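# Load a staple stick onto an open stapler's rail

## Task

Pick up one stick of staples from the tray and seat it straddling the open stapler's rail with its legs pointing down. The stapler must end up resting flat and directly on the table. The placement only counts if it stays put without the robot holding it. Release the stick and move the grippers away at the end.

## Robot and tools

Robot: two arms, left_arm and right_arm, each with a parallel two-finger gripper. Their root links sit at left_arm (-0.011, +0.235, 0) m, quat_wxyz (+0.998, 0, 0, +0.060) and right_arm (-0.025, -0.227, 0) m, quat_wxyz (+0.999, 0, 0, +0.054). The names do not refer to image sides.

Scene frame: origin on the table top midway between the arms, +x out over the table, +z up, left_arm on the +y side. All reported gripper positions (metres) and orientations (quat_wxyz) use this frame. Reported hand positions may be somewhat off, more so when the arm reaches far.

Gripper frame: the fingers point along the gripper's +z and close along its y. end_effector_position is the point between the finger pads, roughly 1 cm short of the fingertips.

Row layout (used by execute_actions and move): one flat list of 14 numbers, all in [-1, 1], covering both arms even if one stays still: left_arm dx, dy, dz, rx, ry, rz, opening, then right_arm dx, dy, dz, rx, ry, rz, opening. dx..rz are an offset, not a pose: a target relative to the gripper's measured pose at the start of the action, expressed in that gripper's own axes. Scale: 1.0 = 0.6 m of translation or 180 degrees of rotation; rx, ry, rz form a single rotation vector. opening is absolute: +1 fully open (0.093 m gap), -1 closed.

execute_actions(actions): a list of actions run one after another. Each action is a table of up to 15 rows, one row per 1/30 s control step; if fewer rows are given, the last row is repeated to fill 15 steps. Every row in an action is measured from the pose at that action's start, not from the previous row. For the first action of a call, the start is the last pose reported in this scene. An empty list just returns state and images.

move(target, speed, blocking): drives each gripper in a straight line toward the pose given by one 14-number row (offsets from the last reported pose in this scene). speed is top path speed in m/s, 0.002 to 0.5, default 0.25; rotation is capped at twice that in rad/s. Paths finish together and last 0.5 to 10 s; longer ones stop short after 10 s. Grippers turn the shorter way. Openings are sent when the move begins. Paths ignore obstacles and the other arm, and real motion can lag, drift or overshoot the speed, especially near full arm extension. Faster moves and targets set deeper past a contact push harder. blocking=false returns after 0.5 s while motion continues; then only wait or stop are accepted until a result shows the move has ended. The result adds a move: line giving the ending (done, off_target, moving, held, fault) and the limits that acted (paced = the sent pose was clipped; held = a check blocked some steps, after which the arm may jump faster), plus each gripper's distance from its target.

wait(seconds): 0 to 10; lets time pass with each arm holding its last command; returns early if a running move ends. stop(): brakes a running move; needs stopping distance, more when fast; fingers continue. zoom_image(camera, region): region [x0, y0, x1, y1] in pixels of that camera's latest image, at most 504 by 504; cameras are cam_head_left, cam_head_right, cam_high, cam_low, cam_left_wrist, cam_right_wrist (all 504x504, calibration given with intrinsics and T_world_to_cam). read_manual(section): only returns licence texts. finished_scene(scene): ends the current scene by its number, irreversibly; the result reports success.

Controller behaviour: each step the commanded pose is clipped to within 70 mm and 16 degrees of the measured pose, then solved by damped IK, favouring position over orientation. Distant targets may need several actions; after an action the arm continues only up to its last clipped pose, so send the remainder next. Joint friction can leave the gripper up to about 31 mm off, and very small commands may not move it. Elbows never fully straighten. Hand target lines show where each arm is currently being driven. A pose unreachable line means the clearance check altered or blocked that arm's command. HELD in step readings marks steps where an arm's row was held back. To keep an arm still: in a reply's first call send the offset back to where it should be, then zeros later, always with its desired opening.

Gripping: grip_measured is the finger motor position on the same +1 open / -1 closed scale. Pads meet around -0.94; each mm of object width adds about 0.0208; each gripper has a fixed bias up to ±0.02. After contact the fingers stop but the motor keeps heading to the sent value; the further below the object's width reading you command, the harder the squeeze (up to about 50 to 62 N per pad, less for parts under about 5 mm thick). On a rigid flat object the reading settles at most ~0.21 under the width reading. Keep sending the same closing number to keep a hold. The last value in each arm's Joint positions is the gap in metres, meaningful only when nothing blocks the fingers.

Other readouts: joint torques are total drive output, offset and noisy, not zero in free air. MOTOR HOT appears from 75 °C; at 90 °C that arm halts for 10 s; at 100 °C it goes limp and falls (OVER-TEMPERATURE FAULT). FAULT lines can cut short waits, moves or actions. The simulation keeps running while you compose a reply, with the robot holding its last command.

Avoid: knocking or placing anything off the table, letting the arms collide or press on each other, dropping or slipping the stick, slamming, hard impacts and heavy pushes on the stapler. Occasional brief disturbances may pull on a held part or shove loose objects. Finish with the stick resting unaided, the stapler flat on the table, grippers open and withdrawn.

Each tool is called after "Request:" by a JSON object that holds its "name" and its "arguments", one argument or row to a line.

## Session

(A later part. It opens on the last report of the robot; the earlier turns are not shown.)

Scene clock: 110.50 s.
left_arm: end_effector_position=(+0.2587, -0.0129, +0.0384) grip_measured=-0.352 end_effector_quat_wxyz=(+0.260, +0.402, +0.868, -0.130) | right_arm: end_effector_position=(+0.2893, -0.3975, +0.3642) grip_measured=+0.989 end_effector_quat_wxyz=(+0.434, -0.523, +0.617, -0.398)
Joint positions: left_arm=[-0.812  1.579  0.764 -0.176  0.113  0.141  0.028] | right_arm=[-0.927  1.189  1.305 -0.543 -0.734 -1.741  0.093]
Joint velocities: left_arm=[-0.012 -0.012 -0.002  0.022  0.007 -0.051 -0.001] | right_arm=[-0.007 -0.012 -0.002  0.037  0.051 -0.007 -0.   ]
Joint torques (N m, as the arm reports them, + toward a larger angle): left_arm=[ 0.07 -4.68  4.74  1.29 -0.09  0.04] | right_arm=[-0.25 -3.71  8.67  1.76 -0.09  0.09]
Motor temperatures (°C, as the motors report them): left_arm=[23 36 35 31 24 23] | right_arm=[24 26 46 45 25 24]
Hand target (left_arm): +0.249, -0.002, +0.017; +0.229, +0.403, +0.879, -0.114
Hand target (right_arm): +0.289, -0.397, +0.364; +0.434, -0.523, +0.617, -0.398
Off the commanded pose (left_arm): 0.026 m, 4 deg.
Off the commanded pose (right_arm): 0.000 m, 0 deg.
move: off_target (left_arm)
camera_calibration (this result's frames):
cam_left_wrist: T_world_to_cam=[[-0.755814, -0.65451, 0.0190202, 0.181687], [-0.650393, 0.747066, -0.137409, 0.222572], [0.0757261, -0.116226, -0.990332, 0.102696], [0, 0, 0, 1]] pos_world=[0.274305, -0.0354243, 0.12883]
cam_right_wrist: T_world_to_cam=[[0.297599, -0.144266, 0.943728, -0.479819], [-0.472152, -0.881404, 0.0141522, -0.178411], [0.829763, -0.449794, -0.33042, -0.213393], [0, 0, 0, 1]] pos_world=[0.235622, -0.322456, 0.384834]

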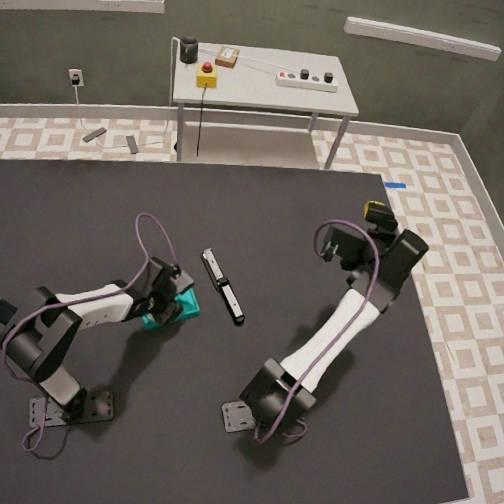

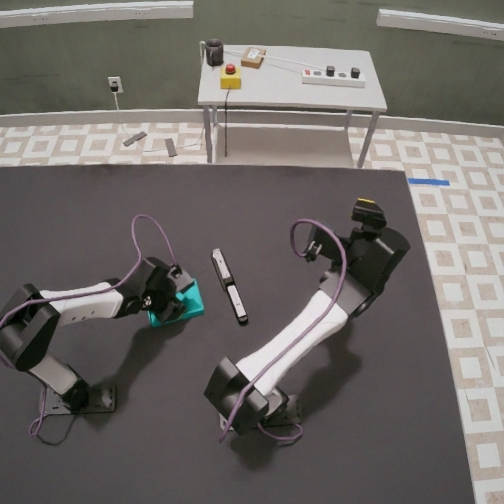

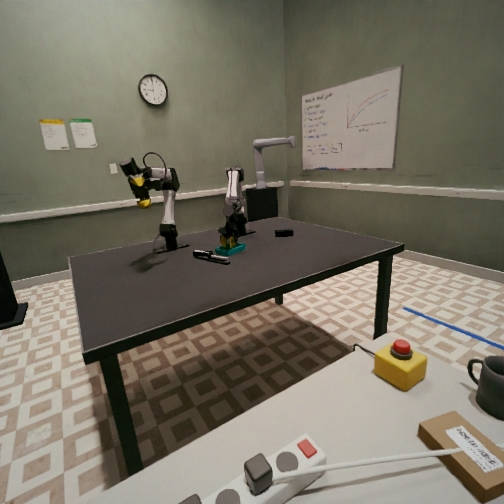

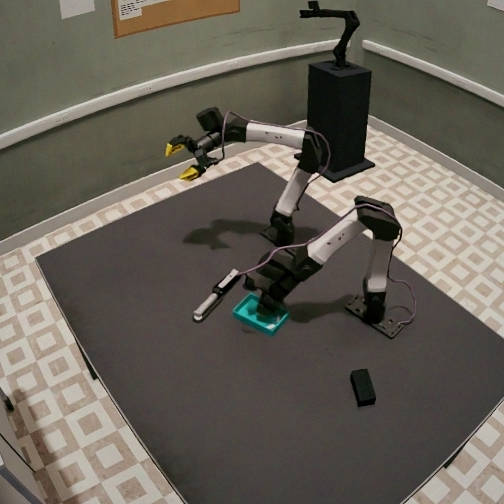

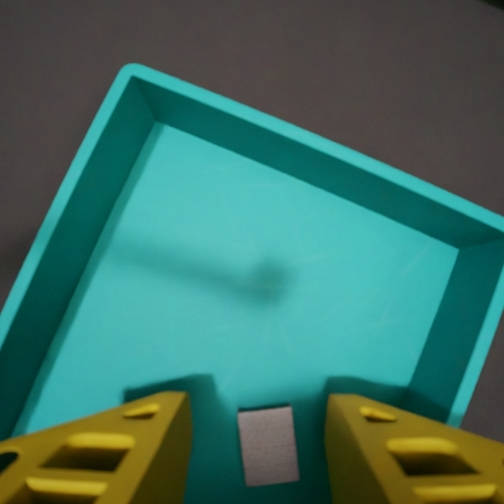

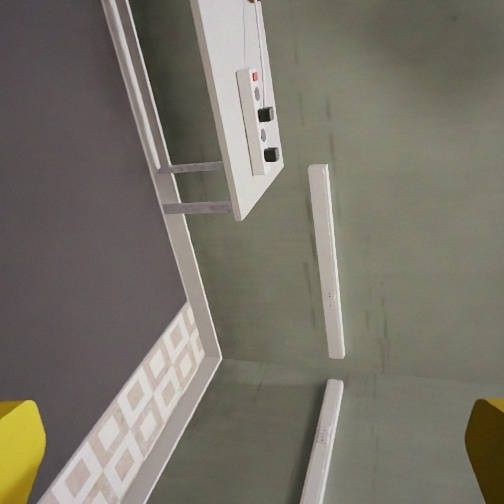

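Request:
{"name": "move", "arguments": {
  "target": [0,0,-0.035,0,0,0,-0.35,0,0,0,0,0,0,1],
  "speed": 0.08
}}

Request:
{"name": "move", "arguments": {
  "target": [0.01,-0.01,0,0,0.17,0,-0.35,0,0,0,0,0,0,1],
  "speed": 0.1
}}

Scene clock: 132.80 s.
left_arm: end_effector_position=(+0.2502, -0.0063, +0.0527) grip_measured=-0.352 end_effector_quat_wxyz=(+0.257, +0.403, +0.869, -0.130) | right_arm: end_effector_position=(+0.2893, -0.3975, +0.3642) grip_measured=+0.989 end_effector_quat_wxyz=(+0.434, -0.523, +0.617, -0.398)
Joint positions: left_arm=[-0.812  1.507  0.763 -0.253  0.115  0.141  0.028] | right_arm=[-0.927  1.189  1.305 -0.543 -0.734 -1.741  0.093]
Joint velocities: left_arm=[-0.007 -0.017  0.002 -0.037 -0.037 -0.081  0.   ] | right_arm=[-0.002 -0.017 -0.002  0.007 -0.022 -0.007  0.   ]
Joint torques (N m, as the arm reports them, + toward a larger angle): left_arm=[ 0.89 -8.42  7.77  1.34  0.06  0.1 ] | right_arm=[-0.26 -3.71  8.66  1.73 -0.11  0.1 ]
Motor temperatures (°C, as the motors report them): left_arm=[23 35 33 31 24 23] | right_arm=[24 26 46 45 25 24]
Hand target (left_arm): +0.251, -0.004, +0.056; +0.260, +0.402, +0.868, -0.130
Hand target (right_arm): +0.289, -0.397, +0.364; +0.434, -0.523, +0.617, -0.398
Off the commanded pose (left_arm): 0.004 m, 0 deg.
Off the commanded pose (right_arm): 0.000 m, 0 deg.
move: done
camera_calibration (this result's frames):
cam_left_wrist: T_world_to_cam=[[-0.756521, -0.653606, 0.0217894, 0.179309], [-0.65018, 0.748139, -0.132494, 0.213737], [0.070297, -0.114401, -0.990944, 0.119613], [0, 0, 0, 1]] pos_world=[0.26621, -0.0290235, 0.142942]
cam_right_wrist: T_world_to_cam=[[0.297599, -0.144266, 0.943728, -0.479819], [-0.472152, -0.881404, 0.0141522, -0.178411], [0.829763, -0.449794, -0.33042, -0.213393], [0, 0, 0, 1]] pos_world=[0.235622, -0.322456, 0.384834]

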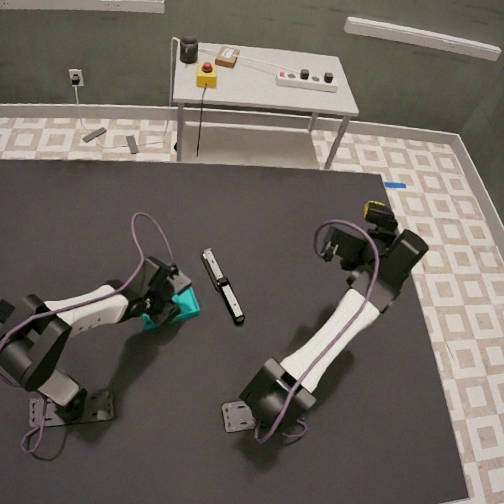

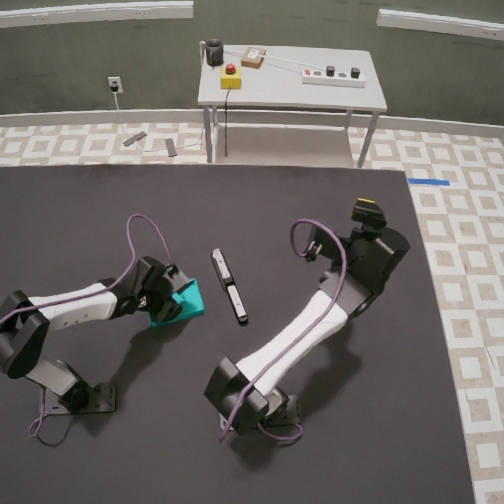

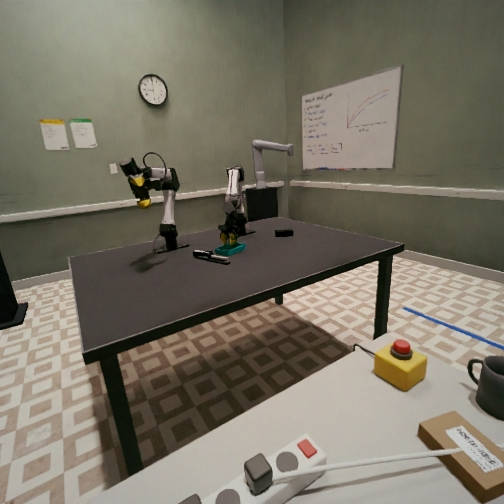

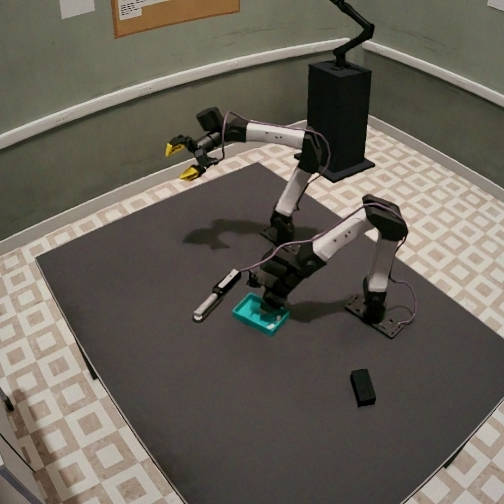

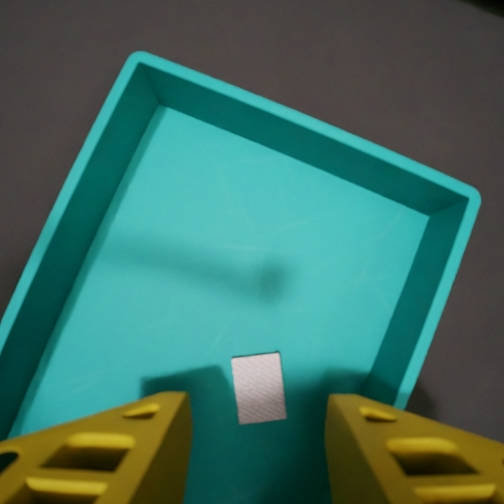

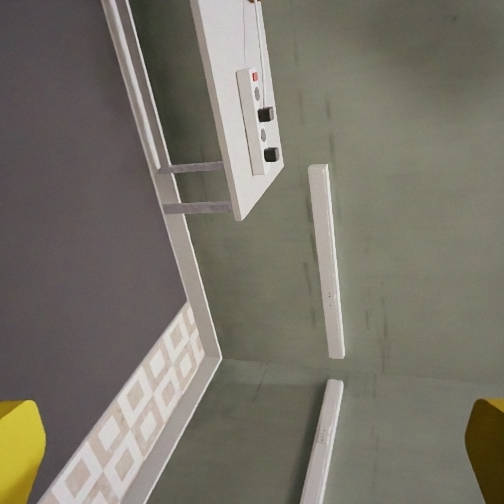

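Scene clock: 135.97 s.
left_arm: end_effector_position=(+0.2422, -0.0029, +0.0474) grip_measured=-0.352 end_effector_quat_wxyz=(+0.020, +0.421, +0.907, -0.023) | right_arm: end_effector_position=(+0.2893, -0.3975, +0.3642) grip_measured=+0.989 end_effector_quat_wxyz=(+0.434, -0.523, +0.617, -0.398)
Joint positions: left_arm=[-0.859  1.858  1.306 -0.967  0.031  0.127  0.028] | right_arm=[-0.927  1.189  1.305 -0.543 -0.734 -1.741  0.093]
Joint velocities: left_arm=[ 0.017 -0.002 -0.002 -0.095  0.022  0.007  0.   ] | right_arm=[ 0.002 -0.007  0.002 -0.007 -0.022 -0.037 -0.001]
Joint torques (N m, as the arm reports them, + toward a larger angle): left_arm=[-0.79 -9.35  8.73  0.35 -0.03 -0.03] | right_arm=[-0.34 -3.48  8.73  1.74 -0.1   0.1 ]
Motor temperatures (°C, as the motors report them): left_arm=[23 35 34 30 24 23] | right_arm=[24 26 46 45 25 24]
Hand target (left_arm): +0.242, -0.007, +0.048; +0.019, +0.421, +0.907, -0.019
Hand target (right_arm): +0.289, -0.397, +0.364; +0.434, -0.523, +0.617, -0.398
Off the commanded pose (left_arm): 0.004 m, 1 deg.
Off the commanded pose (right_arm): 0.000 m, 0 deg.
move: done
camera_calibration (this result's frames):
cam_left_wrist: T_world_to_cam=[[-0.754194, -0.656379, 0.0189483, 0.175181], [-0.600272, 0.700849, 0.385336, 0.168499], [-0.266206, 0.279244, -0.922582, 0.194698], [0, 0, 0, 1]] pos_world=[0.285095, -0.057476, 0.111376]
cam_right_wrist: T_world_to_cam=[[0.297599, -0.144266, 0.943728, -0.479819], [-0.472152, -0.881404, 0.0141522, -0.178411], [0.829763, -0.449794, -0.33042, -0.213393], [0, 0, 0, 1]] pos_world=[0.235622, -0.322456, 0.384834]

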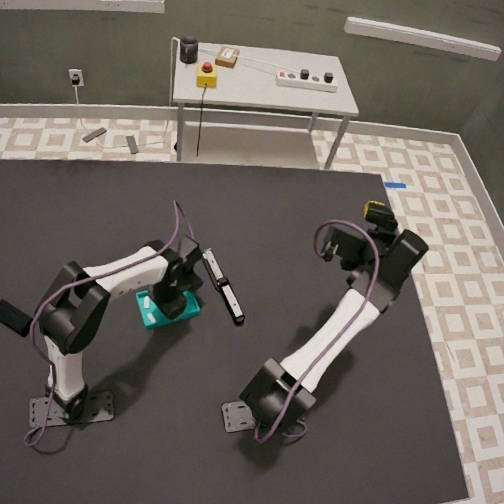

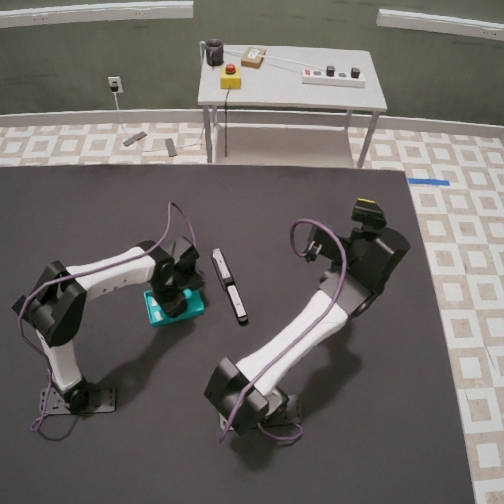

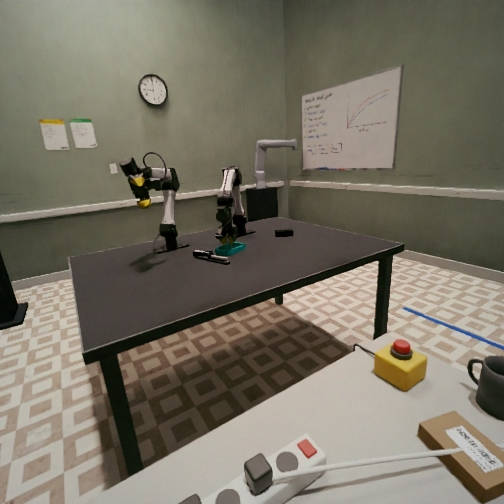

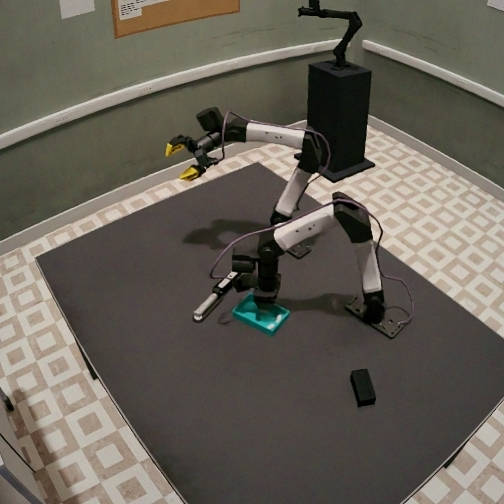

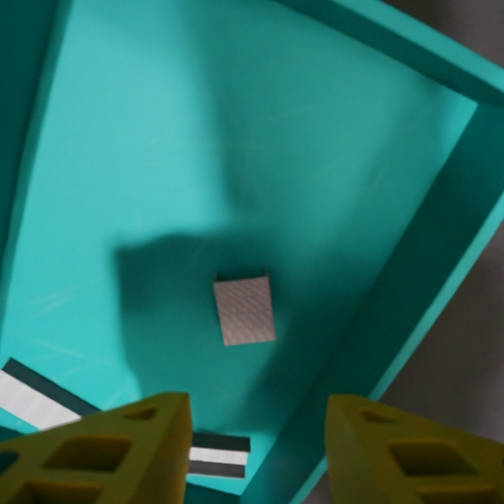

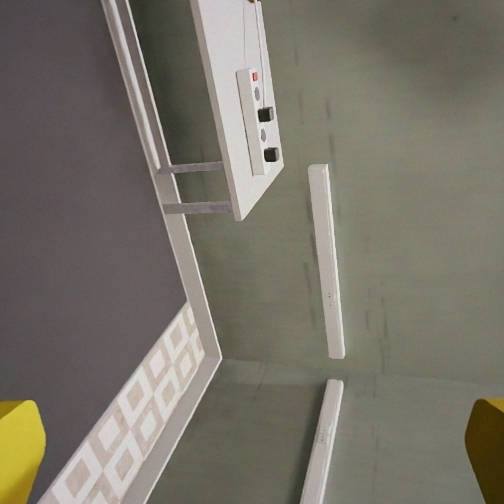

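Request:
{"name": "move", "arguments": {
  "target": [-0.036,0.008,0,0,0,-0.03,-0.4,0,0,0,0,0,0,1],
  "speed": 0.04
}}

Request:
{"name": "move", "arguments": {
  "target": [0,0,0.06,0,0,0,-0.4,0,0,0,0,0,0,1],
  "speed": 0.04
}}

Scene clock: 147.80 s.
left_arm: end_effector_position=(+0.2567, -0.0161, +0.0478) grip_measured=-0.398 end_effector_quat_wxyz=(+0.022, +0.386, +0.922, -0.024) | right_arm: end_effector_position=(+0.2893, -0.3975, +0.3642) grip_measured=+0.989 end_effector_quat_wxyz=(+0.434, -0.523, +0.617, -0.398)
Joint positions: left_arm=[-0.859  1.924  1.397 -0.986  0.031  0.051  0.026] | right_arm=[-0.927  1.189  1.305 -0.543 -0.734 -1.741  0.093]
Joint velocities: left_arm=[-0.002  0.012 -0.007  0.007  0.037 -0.095 -0.   ] | right_arm=[-0.007 -0.002  0.002 -0.066  0.007  0.022 -0.002]
Joint torques (N m, as the arm reports them, + toward a larger angle): left_arm=[  0.57 -10.13   8.88   0.36   0.02  -0.02] | right_arm=[-0.44 -3.53  8.69  1.74 -0.09  0.08]
Motor temperatures (°C, as the motors report them): left_arm=[23 36 35 29 24 23] | right_arm=[24 26 47 46 25 24]
Hand target (left_arm): +0.260, -0.016, +0.048; +0.019, +0.377, +0.926, -0.024
Hand target (right_arm): +0.289, -0.397, +0.364; +0.434, -0.523, +0.617, -0.398
Off the commanded pose (left_arm): 0.003 m, 1 deg.
Off the commanded pose (right_arm): 0.000 m, 0 deg.
move: done
camera_calibration (this result's frames):
cam_left_wrist: T_world_to_cam=[[-0.701781, -0.712036, 0.0225406, 0.162954], [-0.65192, 0.654644, 0.382678, 0.198961], [-0.287237, 0.253861, -0.923607, 0.207697], [0, 0, 0, 1]] pos_world=[0.303723, -0.0669453, 0.112019]
cam_right_wrist: T_world_to_cam=[[0.297599, -0.144266, 0.943728, -0.479819], [-0.472152, -0.881404, 0.0141522, -0.178411], [0.829763, -0.449794, -0.33042, -0.213393], [0, 0, 0, 1]] pos_world=[0.235622, -0.322456, 0.384834]

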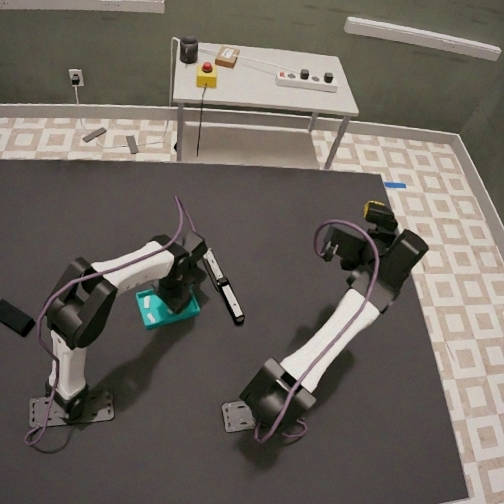

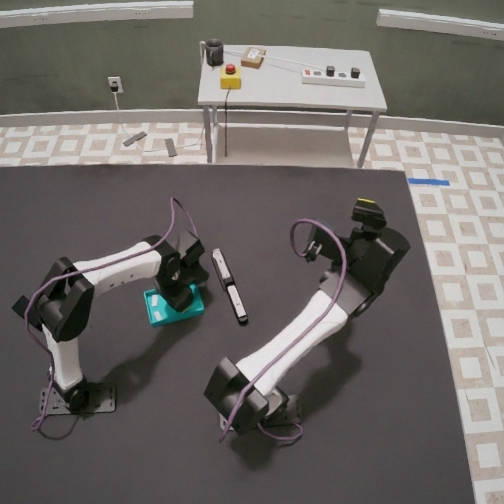

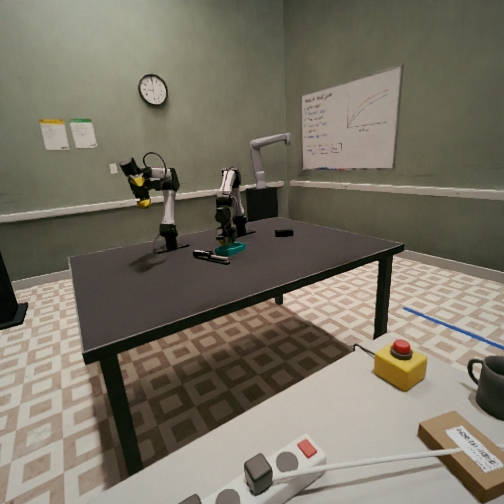

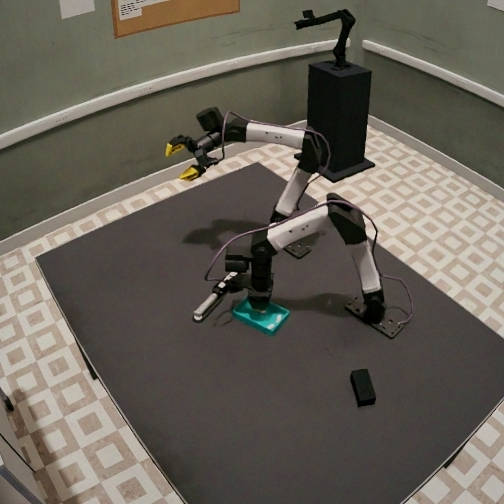

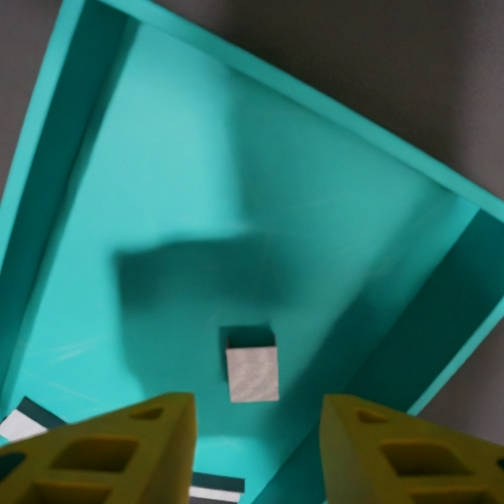

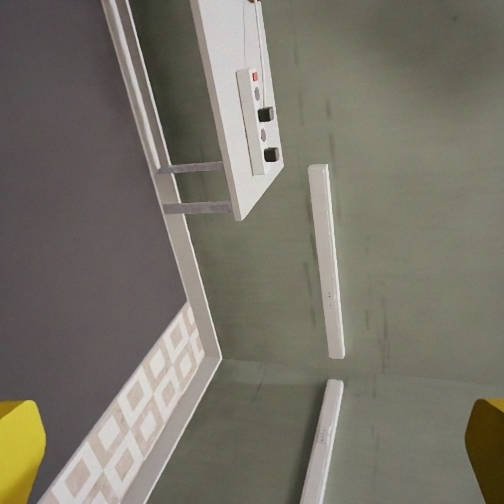

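Scene clock: 148.93 s.
left_arm: end_effector_position=(+0.2604, -0.0194, +0.0284) grip_measured=-0.398 end_effector_quat_wxyz=(+0.031, +0.385, +0.922, -0.027) | right_arm: end_effector_position=(+0.2893, -0.3975, +0.3642) grip_measured=+0.989 end_effector_quat_wxyz=(+0.434, -0.523, +0.617, -0.398)
Joint positions: left_arm=[-0.859  1.948  1.348 -0.893  0.031  0.05   0.026] | right_arm=[-0.927  1.189  1.305 -0.543 -0.734 -1.741  0.093]
Joint velocities: left_arm=[-0.002 -0.012  0.002  0.066 -0.007 -0.022 -0.001] | right_arm=[-0.027  0.012 -0.002 -0.007 -0.007  0.081 -0.002]
Joint torques (N m, as the arm reports them, + toward a larger angle): left_arm=[-0.15 -8.69  4.38  0.7  -0.01  0.03] | right_arm=[-0.41 -3.65  8.77  1.72 -0.08  0.13]
Motor temperatures (°C, as the motors report them): left_arm=[23 36 35 29 24 23] | right_arm=[24 26 47 46 25 24]
Hand target (left_arm): +0.257, -0.018, +0.012; +0.021, +0.385, +0.922, -0.024
Hand target (right_arm): +0.289, -0.397, +0.364; +0.434, -0.523, +0.617, -0.398
Off the commanded pose (left_arm): 0.017 m, 1 deg.
Off the commanded pose (right_arm): 0.000 m, 0 deg.
move: off_target (left_arm)
camera_calibration (this result's frames):
cam_left_wrist: T_world_to_cam=[[-0.701825, -0.712028, 0.0214211, 0.163686], [-0.657845, 0.659369, 0.363968, 0.213122], [-0.27328, 0.24135, -0.931165, 0.188058], [0, 0, 0, 1]] pos_world=[0.306473, -0.0693647, 0.0940373]
cam_right_wrist: T_world_to_cam=[[0.297599, -0.144266, 0.943728, -0.479819], [-0.472152, -0.881404, 0.0141522, -0.178411], [0.829763, -0.449794, -0.33042, -0.213393], [0, 0, 0, 1]] pos_world=[0.235622, -0.322456, 0.384834]

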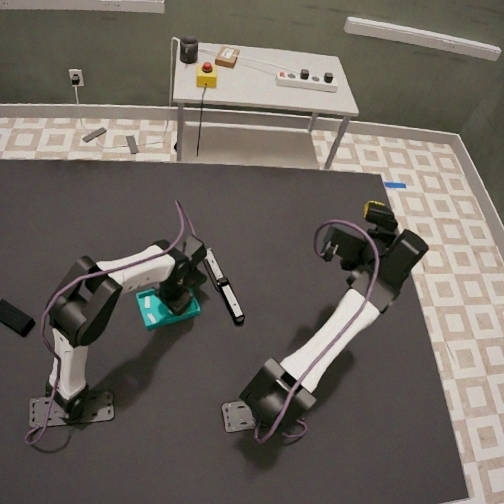

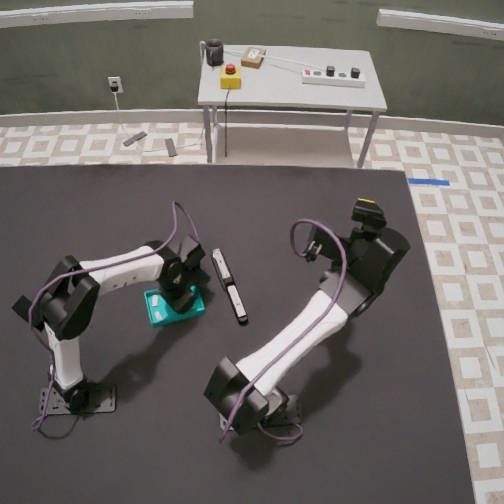

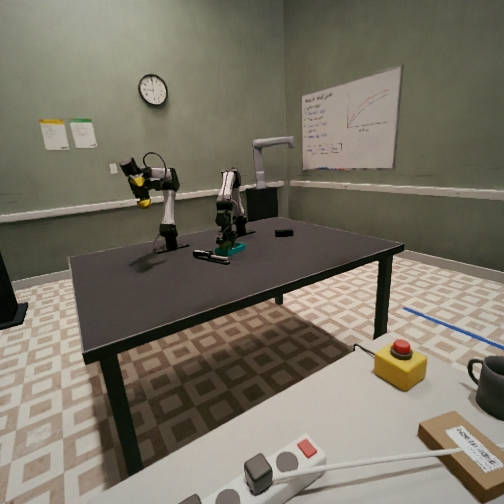

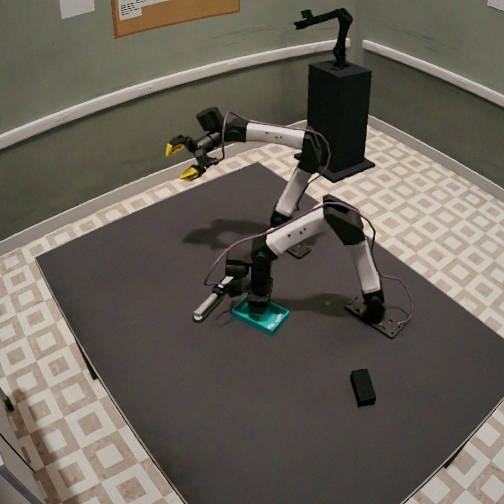

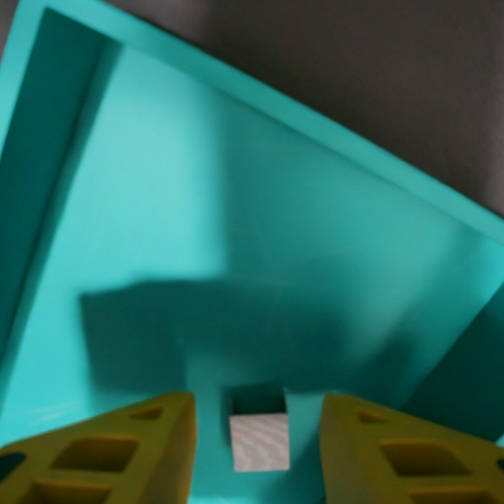

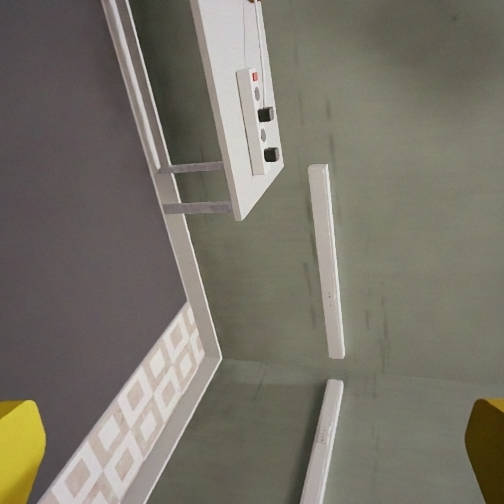

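Request:
{"name": "execute_actions", "arguments": {
  "actions": [
    [[0,0,0,0,0,0,-0.82,0,0,0,0,0,0,1]],
    [[0,0,0,0,0,0,-0.82,0,0,0,0,0,0,1]]
  ]
}}

Request:
{"name": "move", "arguments": {
  "target": [0,0,-0.17,0,0,0,-0.82,0,0,0,0,0,0,1],
  "speed": 0.08
}}

Scene clock: 174.23 s.
left_arm: end_effector_position=(+0.2612, -0.0201, +0.0273) grip_measured=-0.818 end_effector_quat_wxyz=(+0.032, +0.385, +0.922, -0.028) | right_arm: end_effector_position=(+0.2893, -0.3975, +0.3642) grip_measured=+0.989 end_effector_quat_wxyz=(+0.434, -0.523, +0.617, -0.398)
Joint positions: left_arm=[-0.859  1.952  1.348 -0.888  0.031  0.05   0.006] | right_arm=[-0.927  1.189  1.305 -0.543 -0.734 -1.741  0.093]
Joint velocities: left_arm=[ 0.007  0.002 -0.002 -0.022 -0.037 -0.007  0.   ] | right_arm=[ 0.017 -0.012 -0.017  0.037 -0.066  0.037  0.   ]
Joint torques (N m, as the arm reports them, + toward a larger angle): left_arm=[  0.21 -11.57   7.05   0.48   0.02   0.03] | right_arm=[-0.38 -3.5   8.67  1.75 -0.07  0.12]
Motor temperatures (°C, as the motors report them): left_arm=[23 38 33 28 24 23] | right_arm=[24 26 47 46 25 24]
Hand target (left_arm): +0.261, -0.020, +0.027; +0.032, +0.385, +0.922, -0.028
Hand target (right_arm): +0.289, -0.397, +0.364; +0.434, -0.523, +0.617, -0.398
Off the commanded pose (left_arm): 0.000 m, 0 deg.
Off the commanded pose (right_arm): 0.000 m, 0 deg.
Step readings (end_effector_position; steps 1 to 15: 1st action; 16 to 30: 2nd action):
0: left_arm (+0.2616, -0.0205, +0.0274) | right_arm (+0.2893, -0.3975, +0.3642)
1: left_arm (+0.2616, -0.0204, +0.0274) | right_arm (+0.2893, -0.3975, +0.3642)
2: left_arm (+0.2615, -0.0204, +0.0274) | right_arm (+0.2893, -0.3975, +0.3642)
4: left_arm (+0.2612, -0.0201, +0.0273) | right_arm (+0.2893, -0.3975, +0.3642)
8: left_arm (+0.2612, -0.0201, +0.0273) | right_arm (+0.2893, -0.3975, +0.3642)
15: left_arm (+0.2612, -0.0201, +0.0273) | right_arm (+0.2893, -0.3975, +0.3642)
16: left_arm (+0.2612, -0.0201, +0.0273) | right_arm (+0.2893, -0.3975, +0.3642)
17: left_arm (+0.2612, -0.0201, +0.0273) | right_arm (+0.2893, -0.3975, +0.3642)
19: left_arm (+0.2612, -0.0201, +0.0273) | right_arm (+0.2893, -0.3975, +0.3642)
23: left_arm (+0.2612, -0.0201, +0.0273) | right_arm (+0.2893, -0.3975, +0.3642)
30: end_effector_position above
camera_calibration (this result's frames):
cam_left_wrist: T_world_to_cam=[[-0.701855, -0.712, 0.0213488, 0.163758], [-0.658356, 0.659836, 0.362193, 0.214644], [-0.271968, 0.240152, -0.931859, 0.187041], [0, 0, 0, 1]] pos_world=[0.307116, -0.0699523, 0.093057]
cam_right_wrist: T_world_to_cam=[[0.297599, -0.144266, 0.943728, -0.479819], [-0.472152, -0.881404, 0.0141522, -0.178411], [0.829763, -0.449794, -0.33042, -0.213393], [0, 0, 0, 1]] pos_world=[0.235622, -0.322456, 0.384834]

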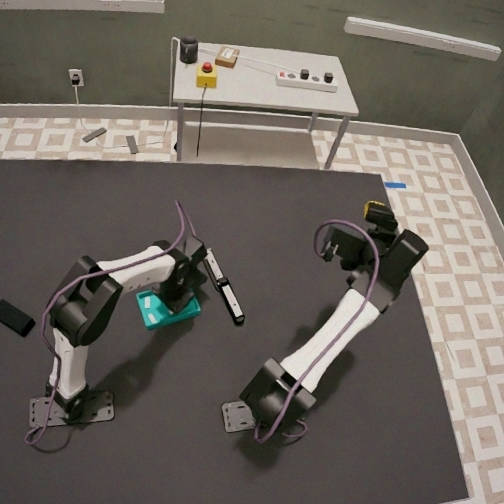

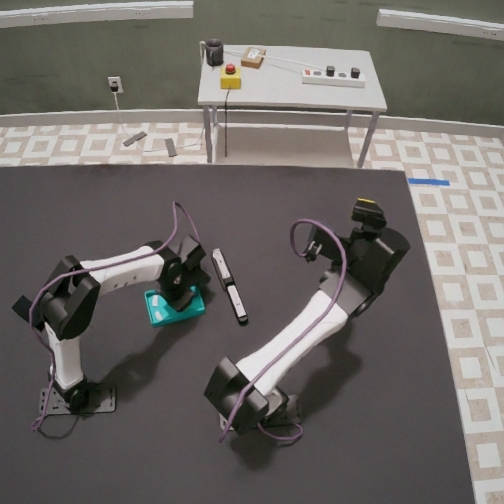

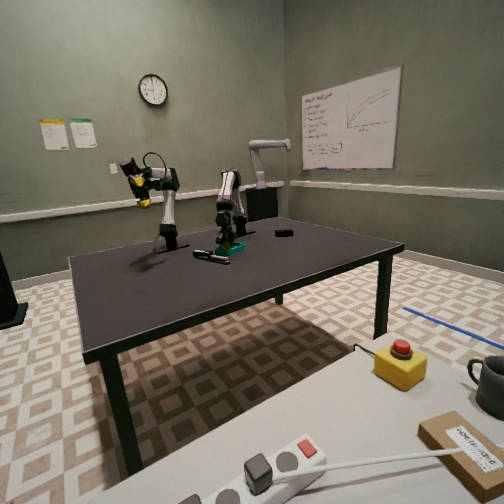

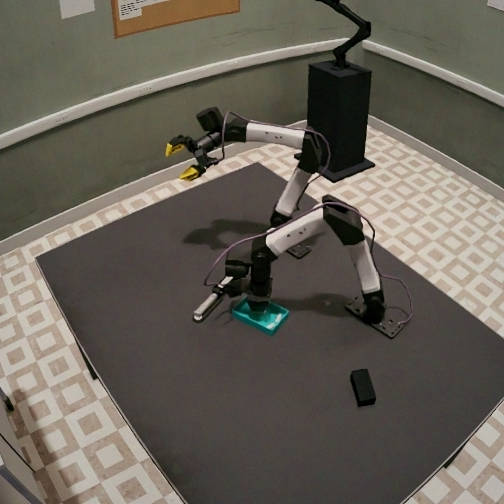

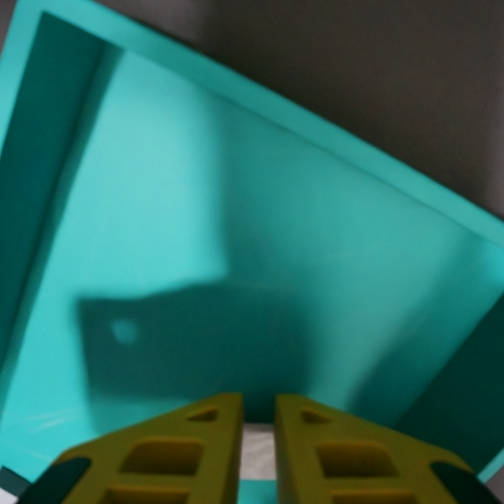

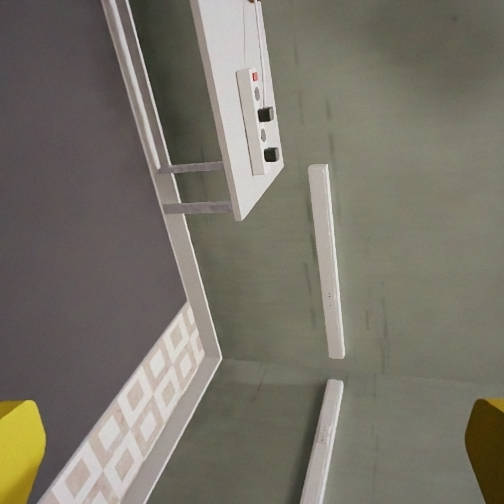

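Scene clock: 176.03 s.
left_arm: end_effector_position=(+0.2545, -0.0140, +0.1215) grip_measured=-0.818 end_effector_quat_wxyz=(+0.025, +0.385, +0.922, -0.025) | right_arm: end_effector_position=(+0.2893, -0.3975, +0.3642) grip_measured=+0.989 end_effector_quat_wxyz=(+0.434, -0.523, +0.617, -0.398)
Joint positions: left_arm=[-0.859  1.865  1.613 -1.256  0.031  0.05   0.006] | right_arm=[-0.927  1.189  1.305 -0.543 -0.734 -1.741  0.093]
Joint velocities: left_arm=[-0.007  0.002  0.007 -0.051 -0.022  0.022  0.001] | right_arm=[ 0.007 -0.007  0.012 -0.007  0.037 -0.037  0.   ]
Joint torques (N m, as the arm reports them, + toward a larger angle): left_arm=[  0.75 -12.07   8.89   0.35   0.03   0.12] | right_arm=[-0.21 -3.56  8.79  1.73 -0.05  0.12]
Motor temperatures (°C, as the motors report them): left_arm=[23 39 33 28 24 23] | right_arm=[24 26 47 46 25 24]
Hand target (left_arm): +0.257, -0.013, +0.129; +0.032, +0.385, +0.922, -0.028
Hand target (right_arm): +0.289, -0.397, +0.364; +0.434, -0.523, +0.617, -0.398
Off the commanded pose (left_arm): 0.008 m, 1 deg.
Off the commanded pose (right_arm): 0.000 m, 0 deg.
move: done
camera_calibration (this result's frames):
cam_left_wrist: T_world_to_cam=[[-0.701599, -0.712234, 0.0219534, 0.161263], [-0.653984, 0.655841, 0.377064, 0.16913], [-0.282956, 0.250191, -0.925927, 0.273682], [0, 0, 0, 1]] pos_world=[0.30119, -0.0645382, 0.186096]
cam_right_wrist: T_world_to_cam=[[0.297599, -0.144266, 0.943728, -0.479819], [-0.472152, -0.881404, 0.0141522, -0.178411], [0.829763, -0.449794, -0.33042, -0.213393], [0, 0, 0, 1]] pos_world=[0.235622, -0.322456, 0.384834]

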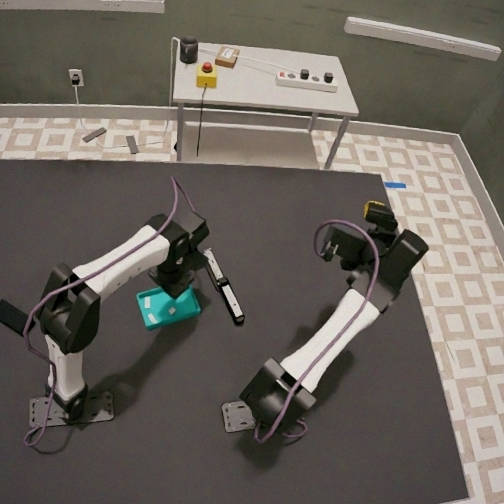

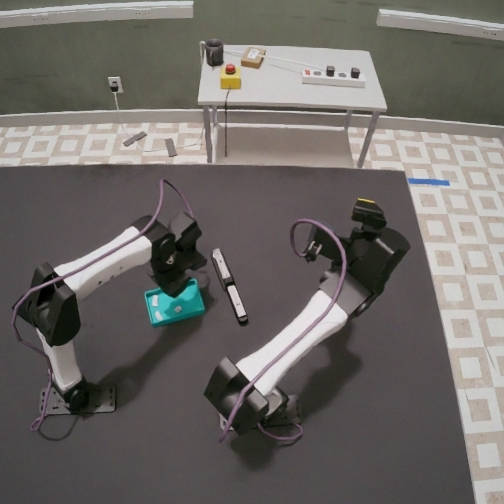

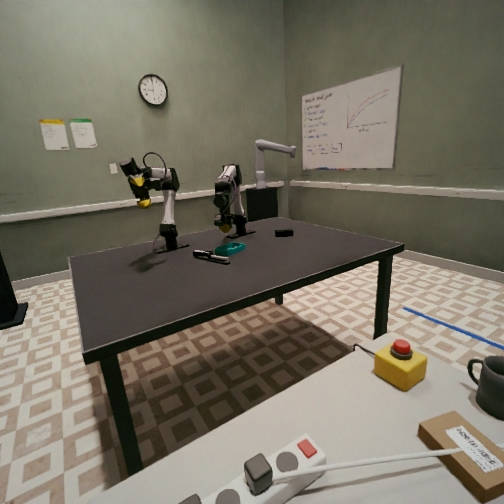

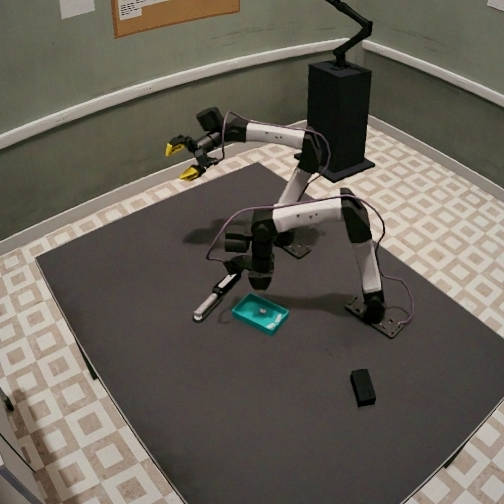

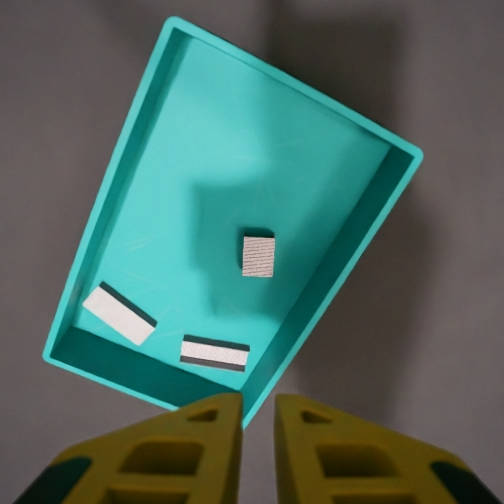

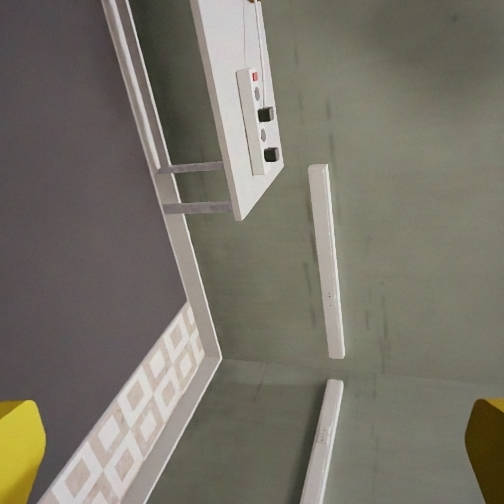

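Request:
{"name": "move", "arguments": {
  "target": [0.012,0,0.125,0,0,0,-0.4,0,0,0,0,0,0,1],
  "speed": 0.06
}}

Scene clock: 197.47 s.
left_arm: end_effector_position=(+0.2538, -0.0134, +0.0524) grip_measured=-0.402 end_effector_quat_wxyz=(+0.029, +0.385, +0.922, -0.027) | right_arm: end_effector_position=(+0.2893, -0.3975, +0.3642) grip_measured=+0.989 end_effector_quat_wxyz=(+0.434, -0.523, +0.617, -0.398)
Joint positions: left_arm=[-0.859  1.891  1.37  -0.976  0.031  0.05   0.026] | right_arm=[-0.927  1.189  1.305 -0.543 -0.734 -1.741  0.093]
Joint velocities: left_arm=[-0.002 -0.012  0.002  0.007  0.037 -0.066  0.   ] | right_arm=[-0.002 -0.002 -0.007 -0.022  0.007 -0.037  0.   ]
Joint torques (N m, as the arm reports them, + toward a larger angle): left_arm=[ -0.25 -10.13   5.98   0.56   0.04   0.01] | right_arm=[-0.37 -3.53  8.65  1.71 -0.07  0.09]
Motor temperatures (°C, as the motors report them): left_arm=[23 42 35 27 24 23] | right_arm=[24 26 47 47 25 24]
Hand target (left_arm): +0.251, -0.013, +0.046; +0.025, +0.385, +0.922, -0.025
Hand target (right_arm): +0.289, -0.397, +0.364; +0.434, -0.523, +0.617, -0.398
Off the commanded pose (left_arm): 0.007 m, 1 deg.
Off the commanded pose (right_arm): 0.000 m, 0 deg.
move: done
camera_calibration (this result's frames):
cam_left_wrist: T_world_to_cam=[[-0.701758, -0.712088, 0.0215798, 0.162808], [-0.656711, 0.658333, 0.367869, 0.195573], [-0.276162, 0.243984, -0.929627, 0.207821], [0, 0, 0, 1]] pos_world=[0.30008, -0.0635236, 0.117737]
cam_right_wrist: T_world_to_cam=[[0.297599, -0.144266, 0.943728, -0.479819], [-0.472152, -0.881404, 0.0141522, -0.178411], [0.829763, -0.449794, -0.33042, -0.213393], [0, 0, 0, 1]] pos_world=[0.235622, -0.322456, 0.384834]

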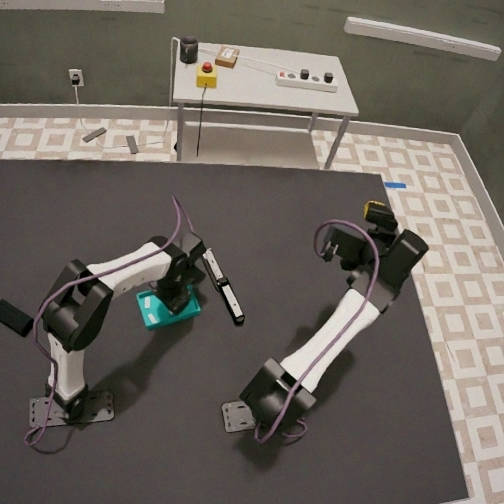

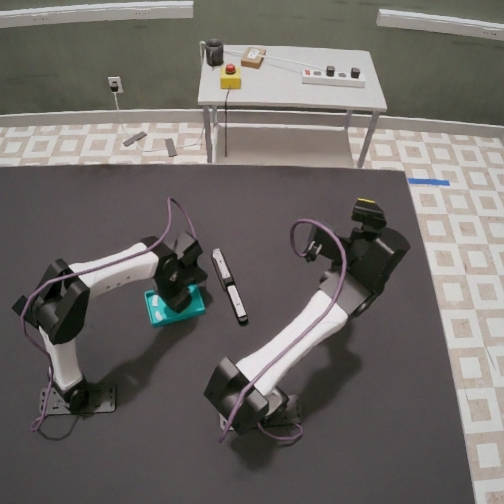

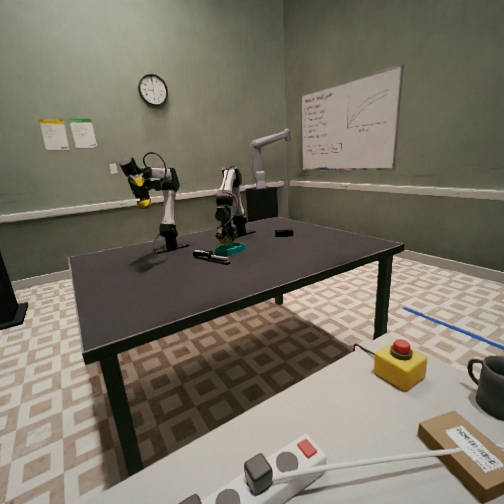

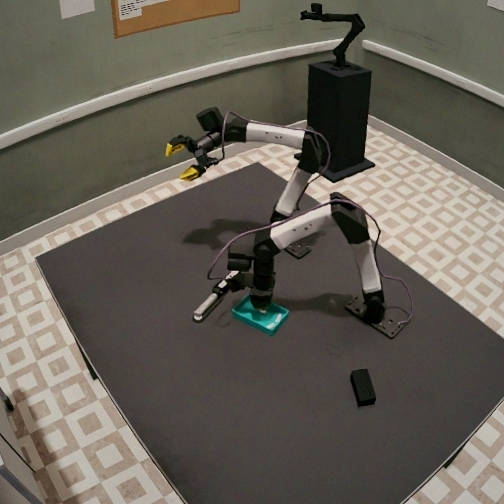

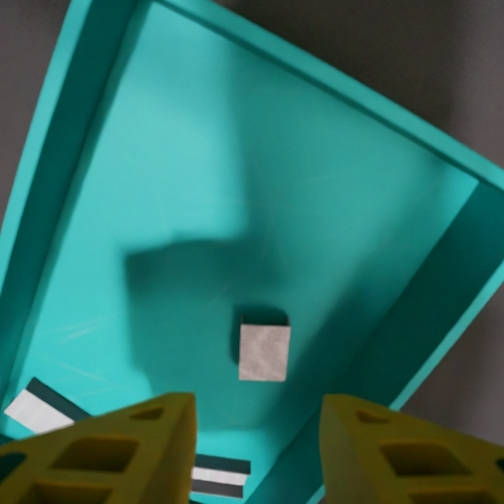

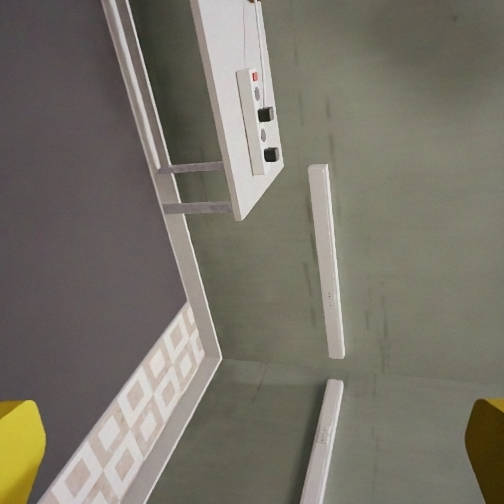

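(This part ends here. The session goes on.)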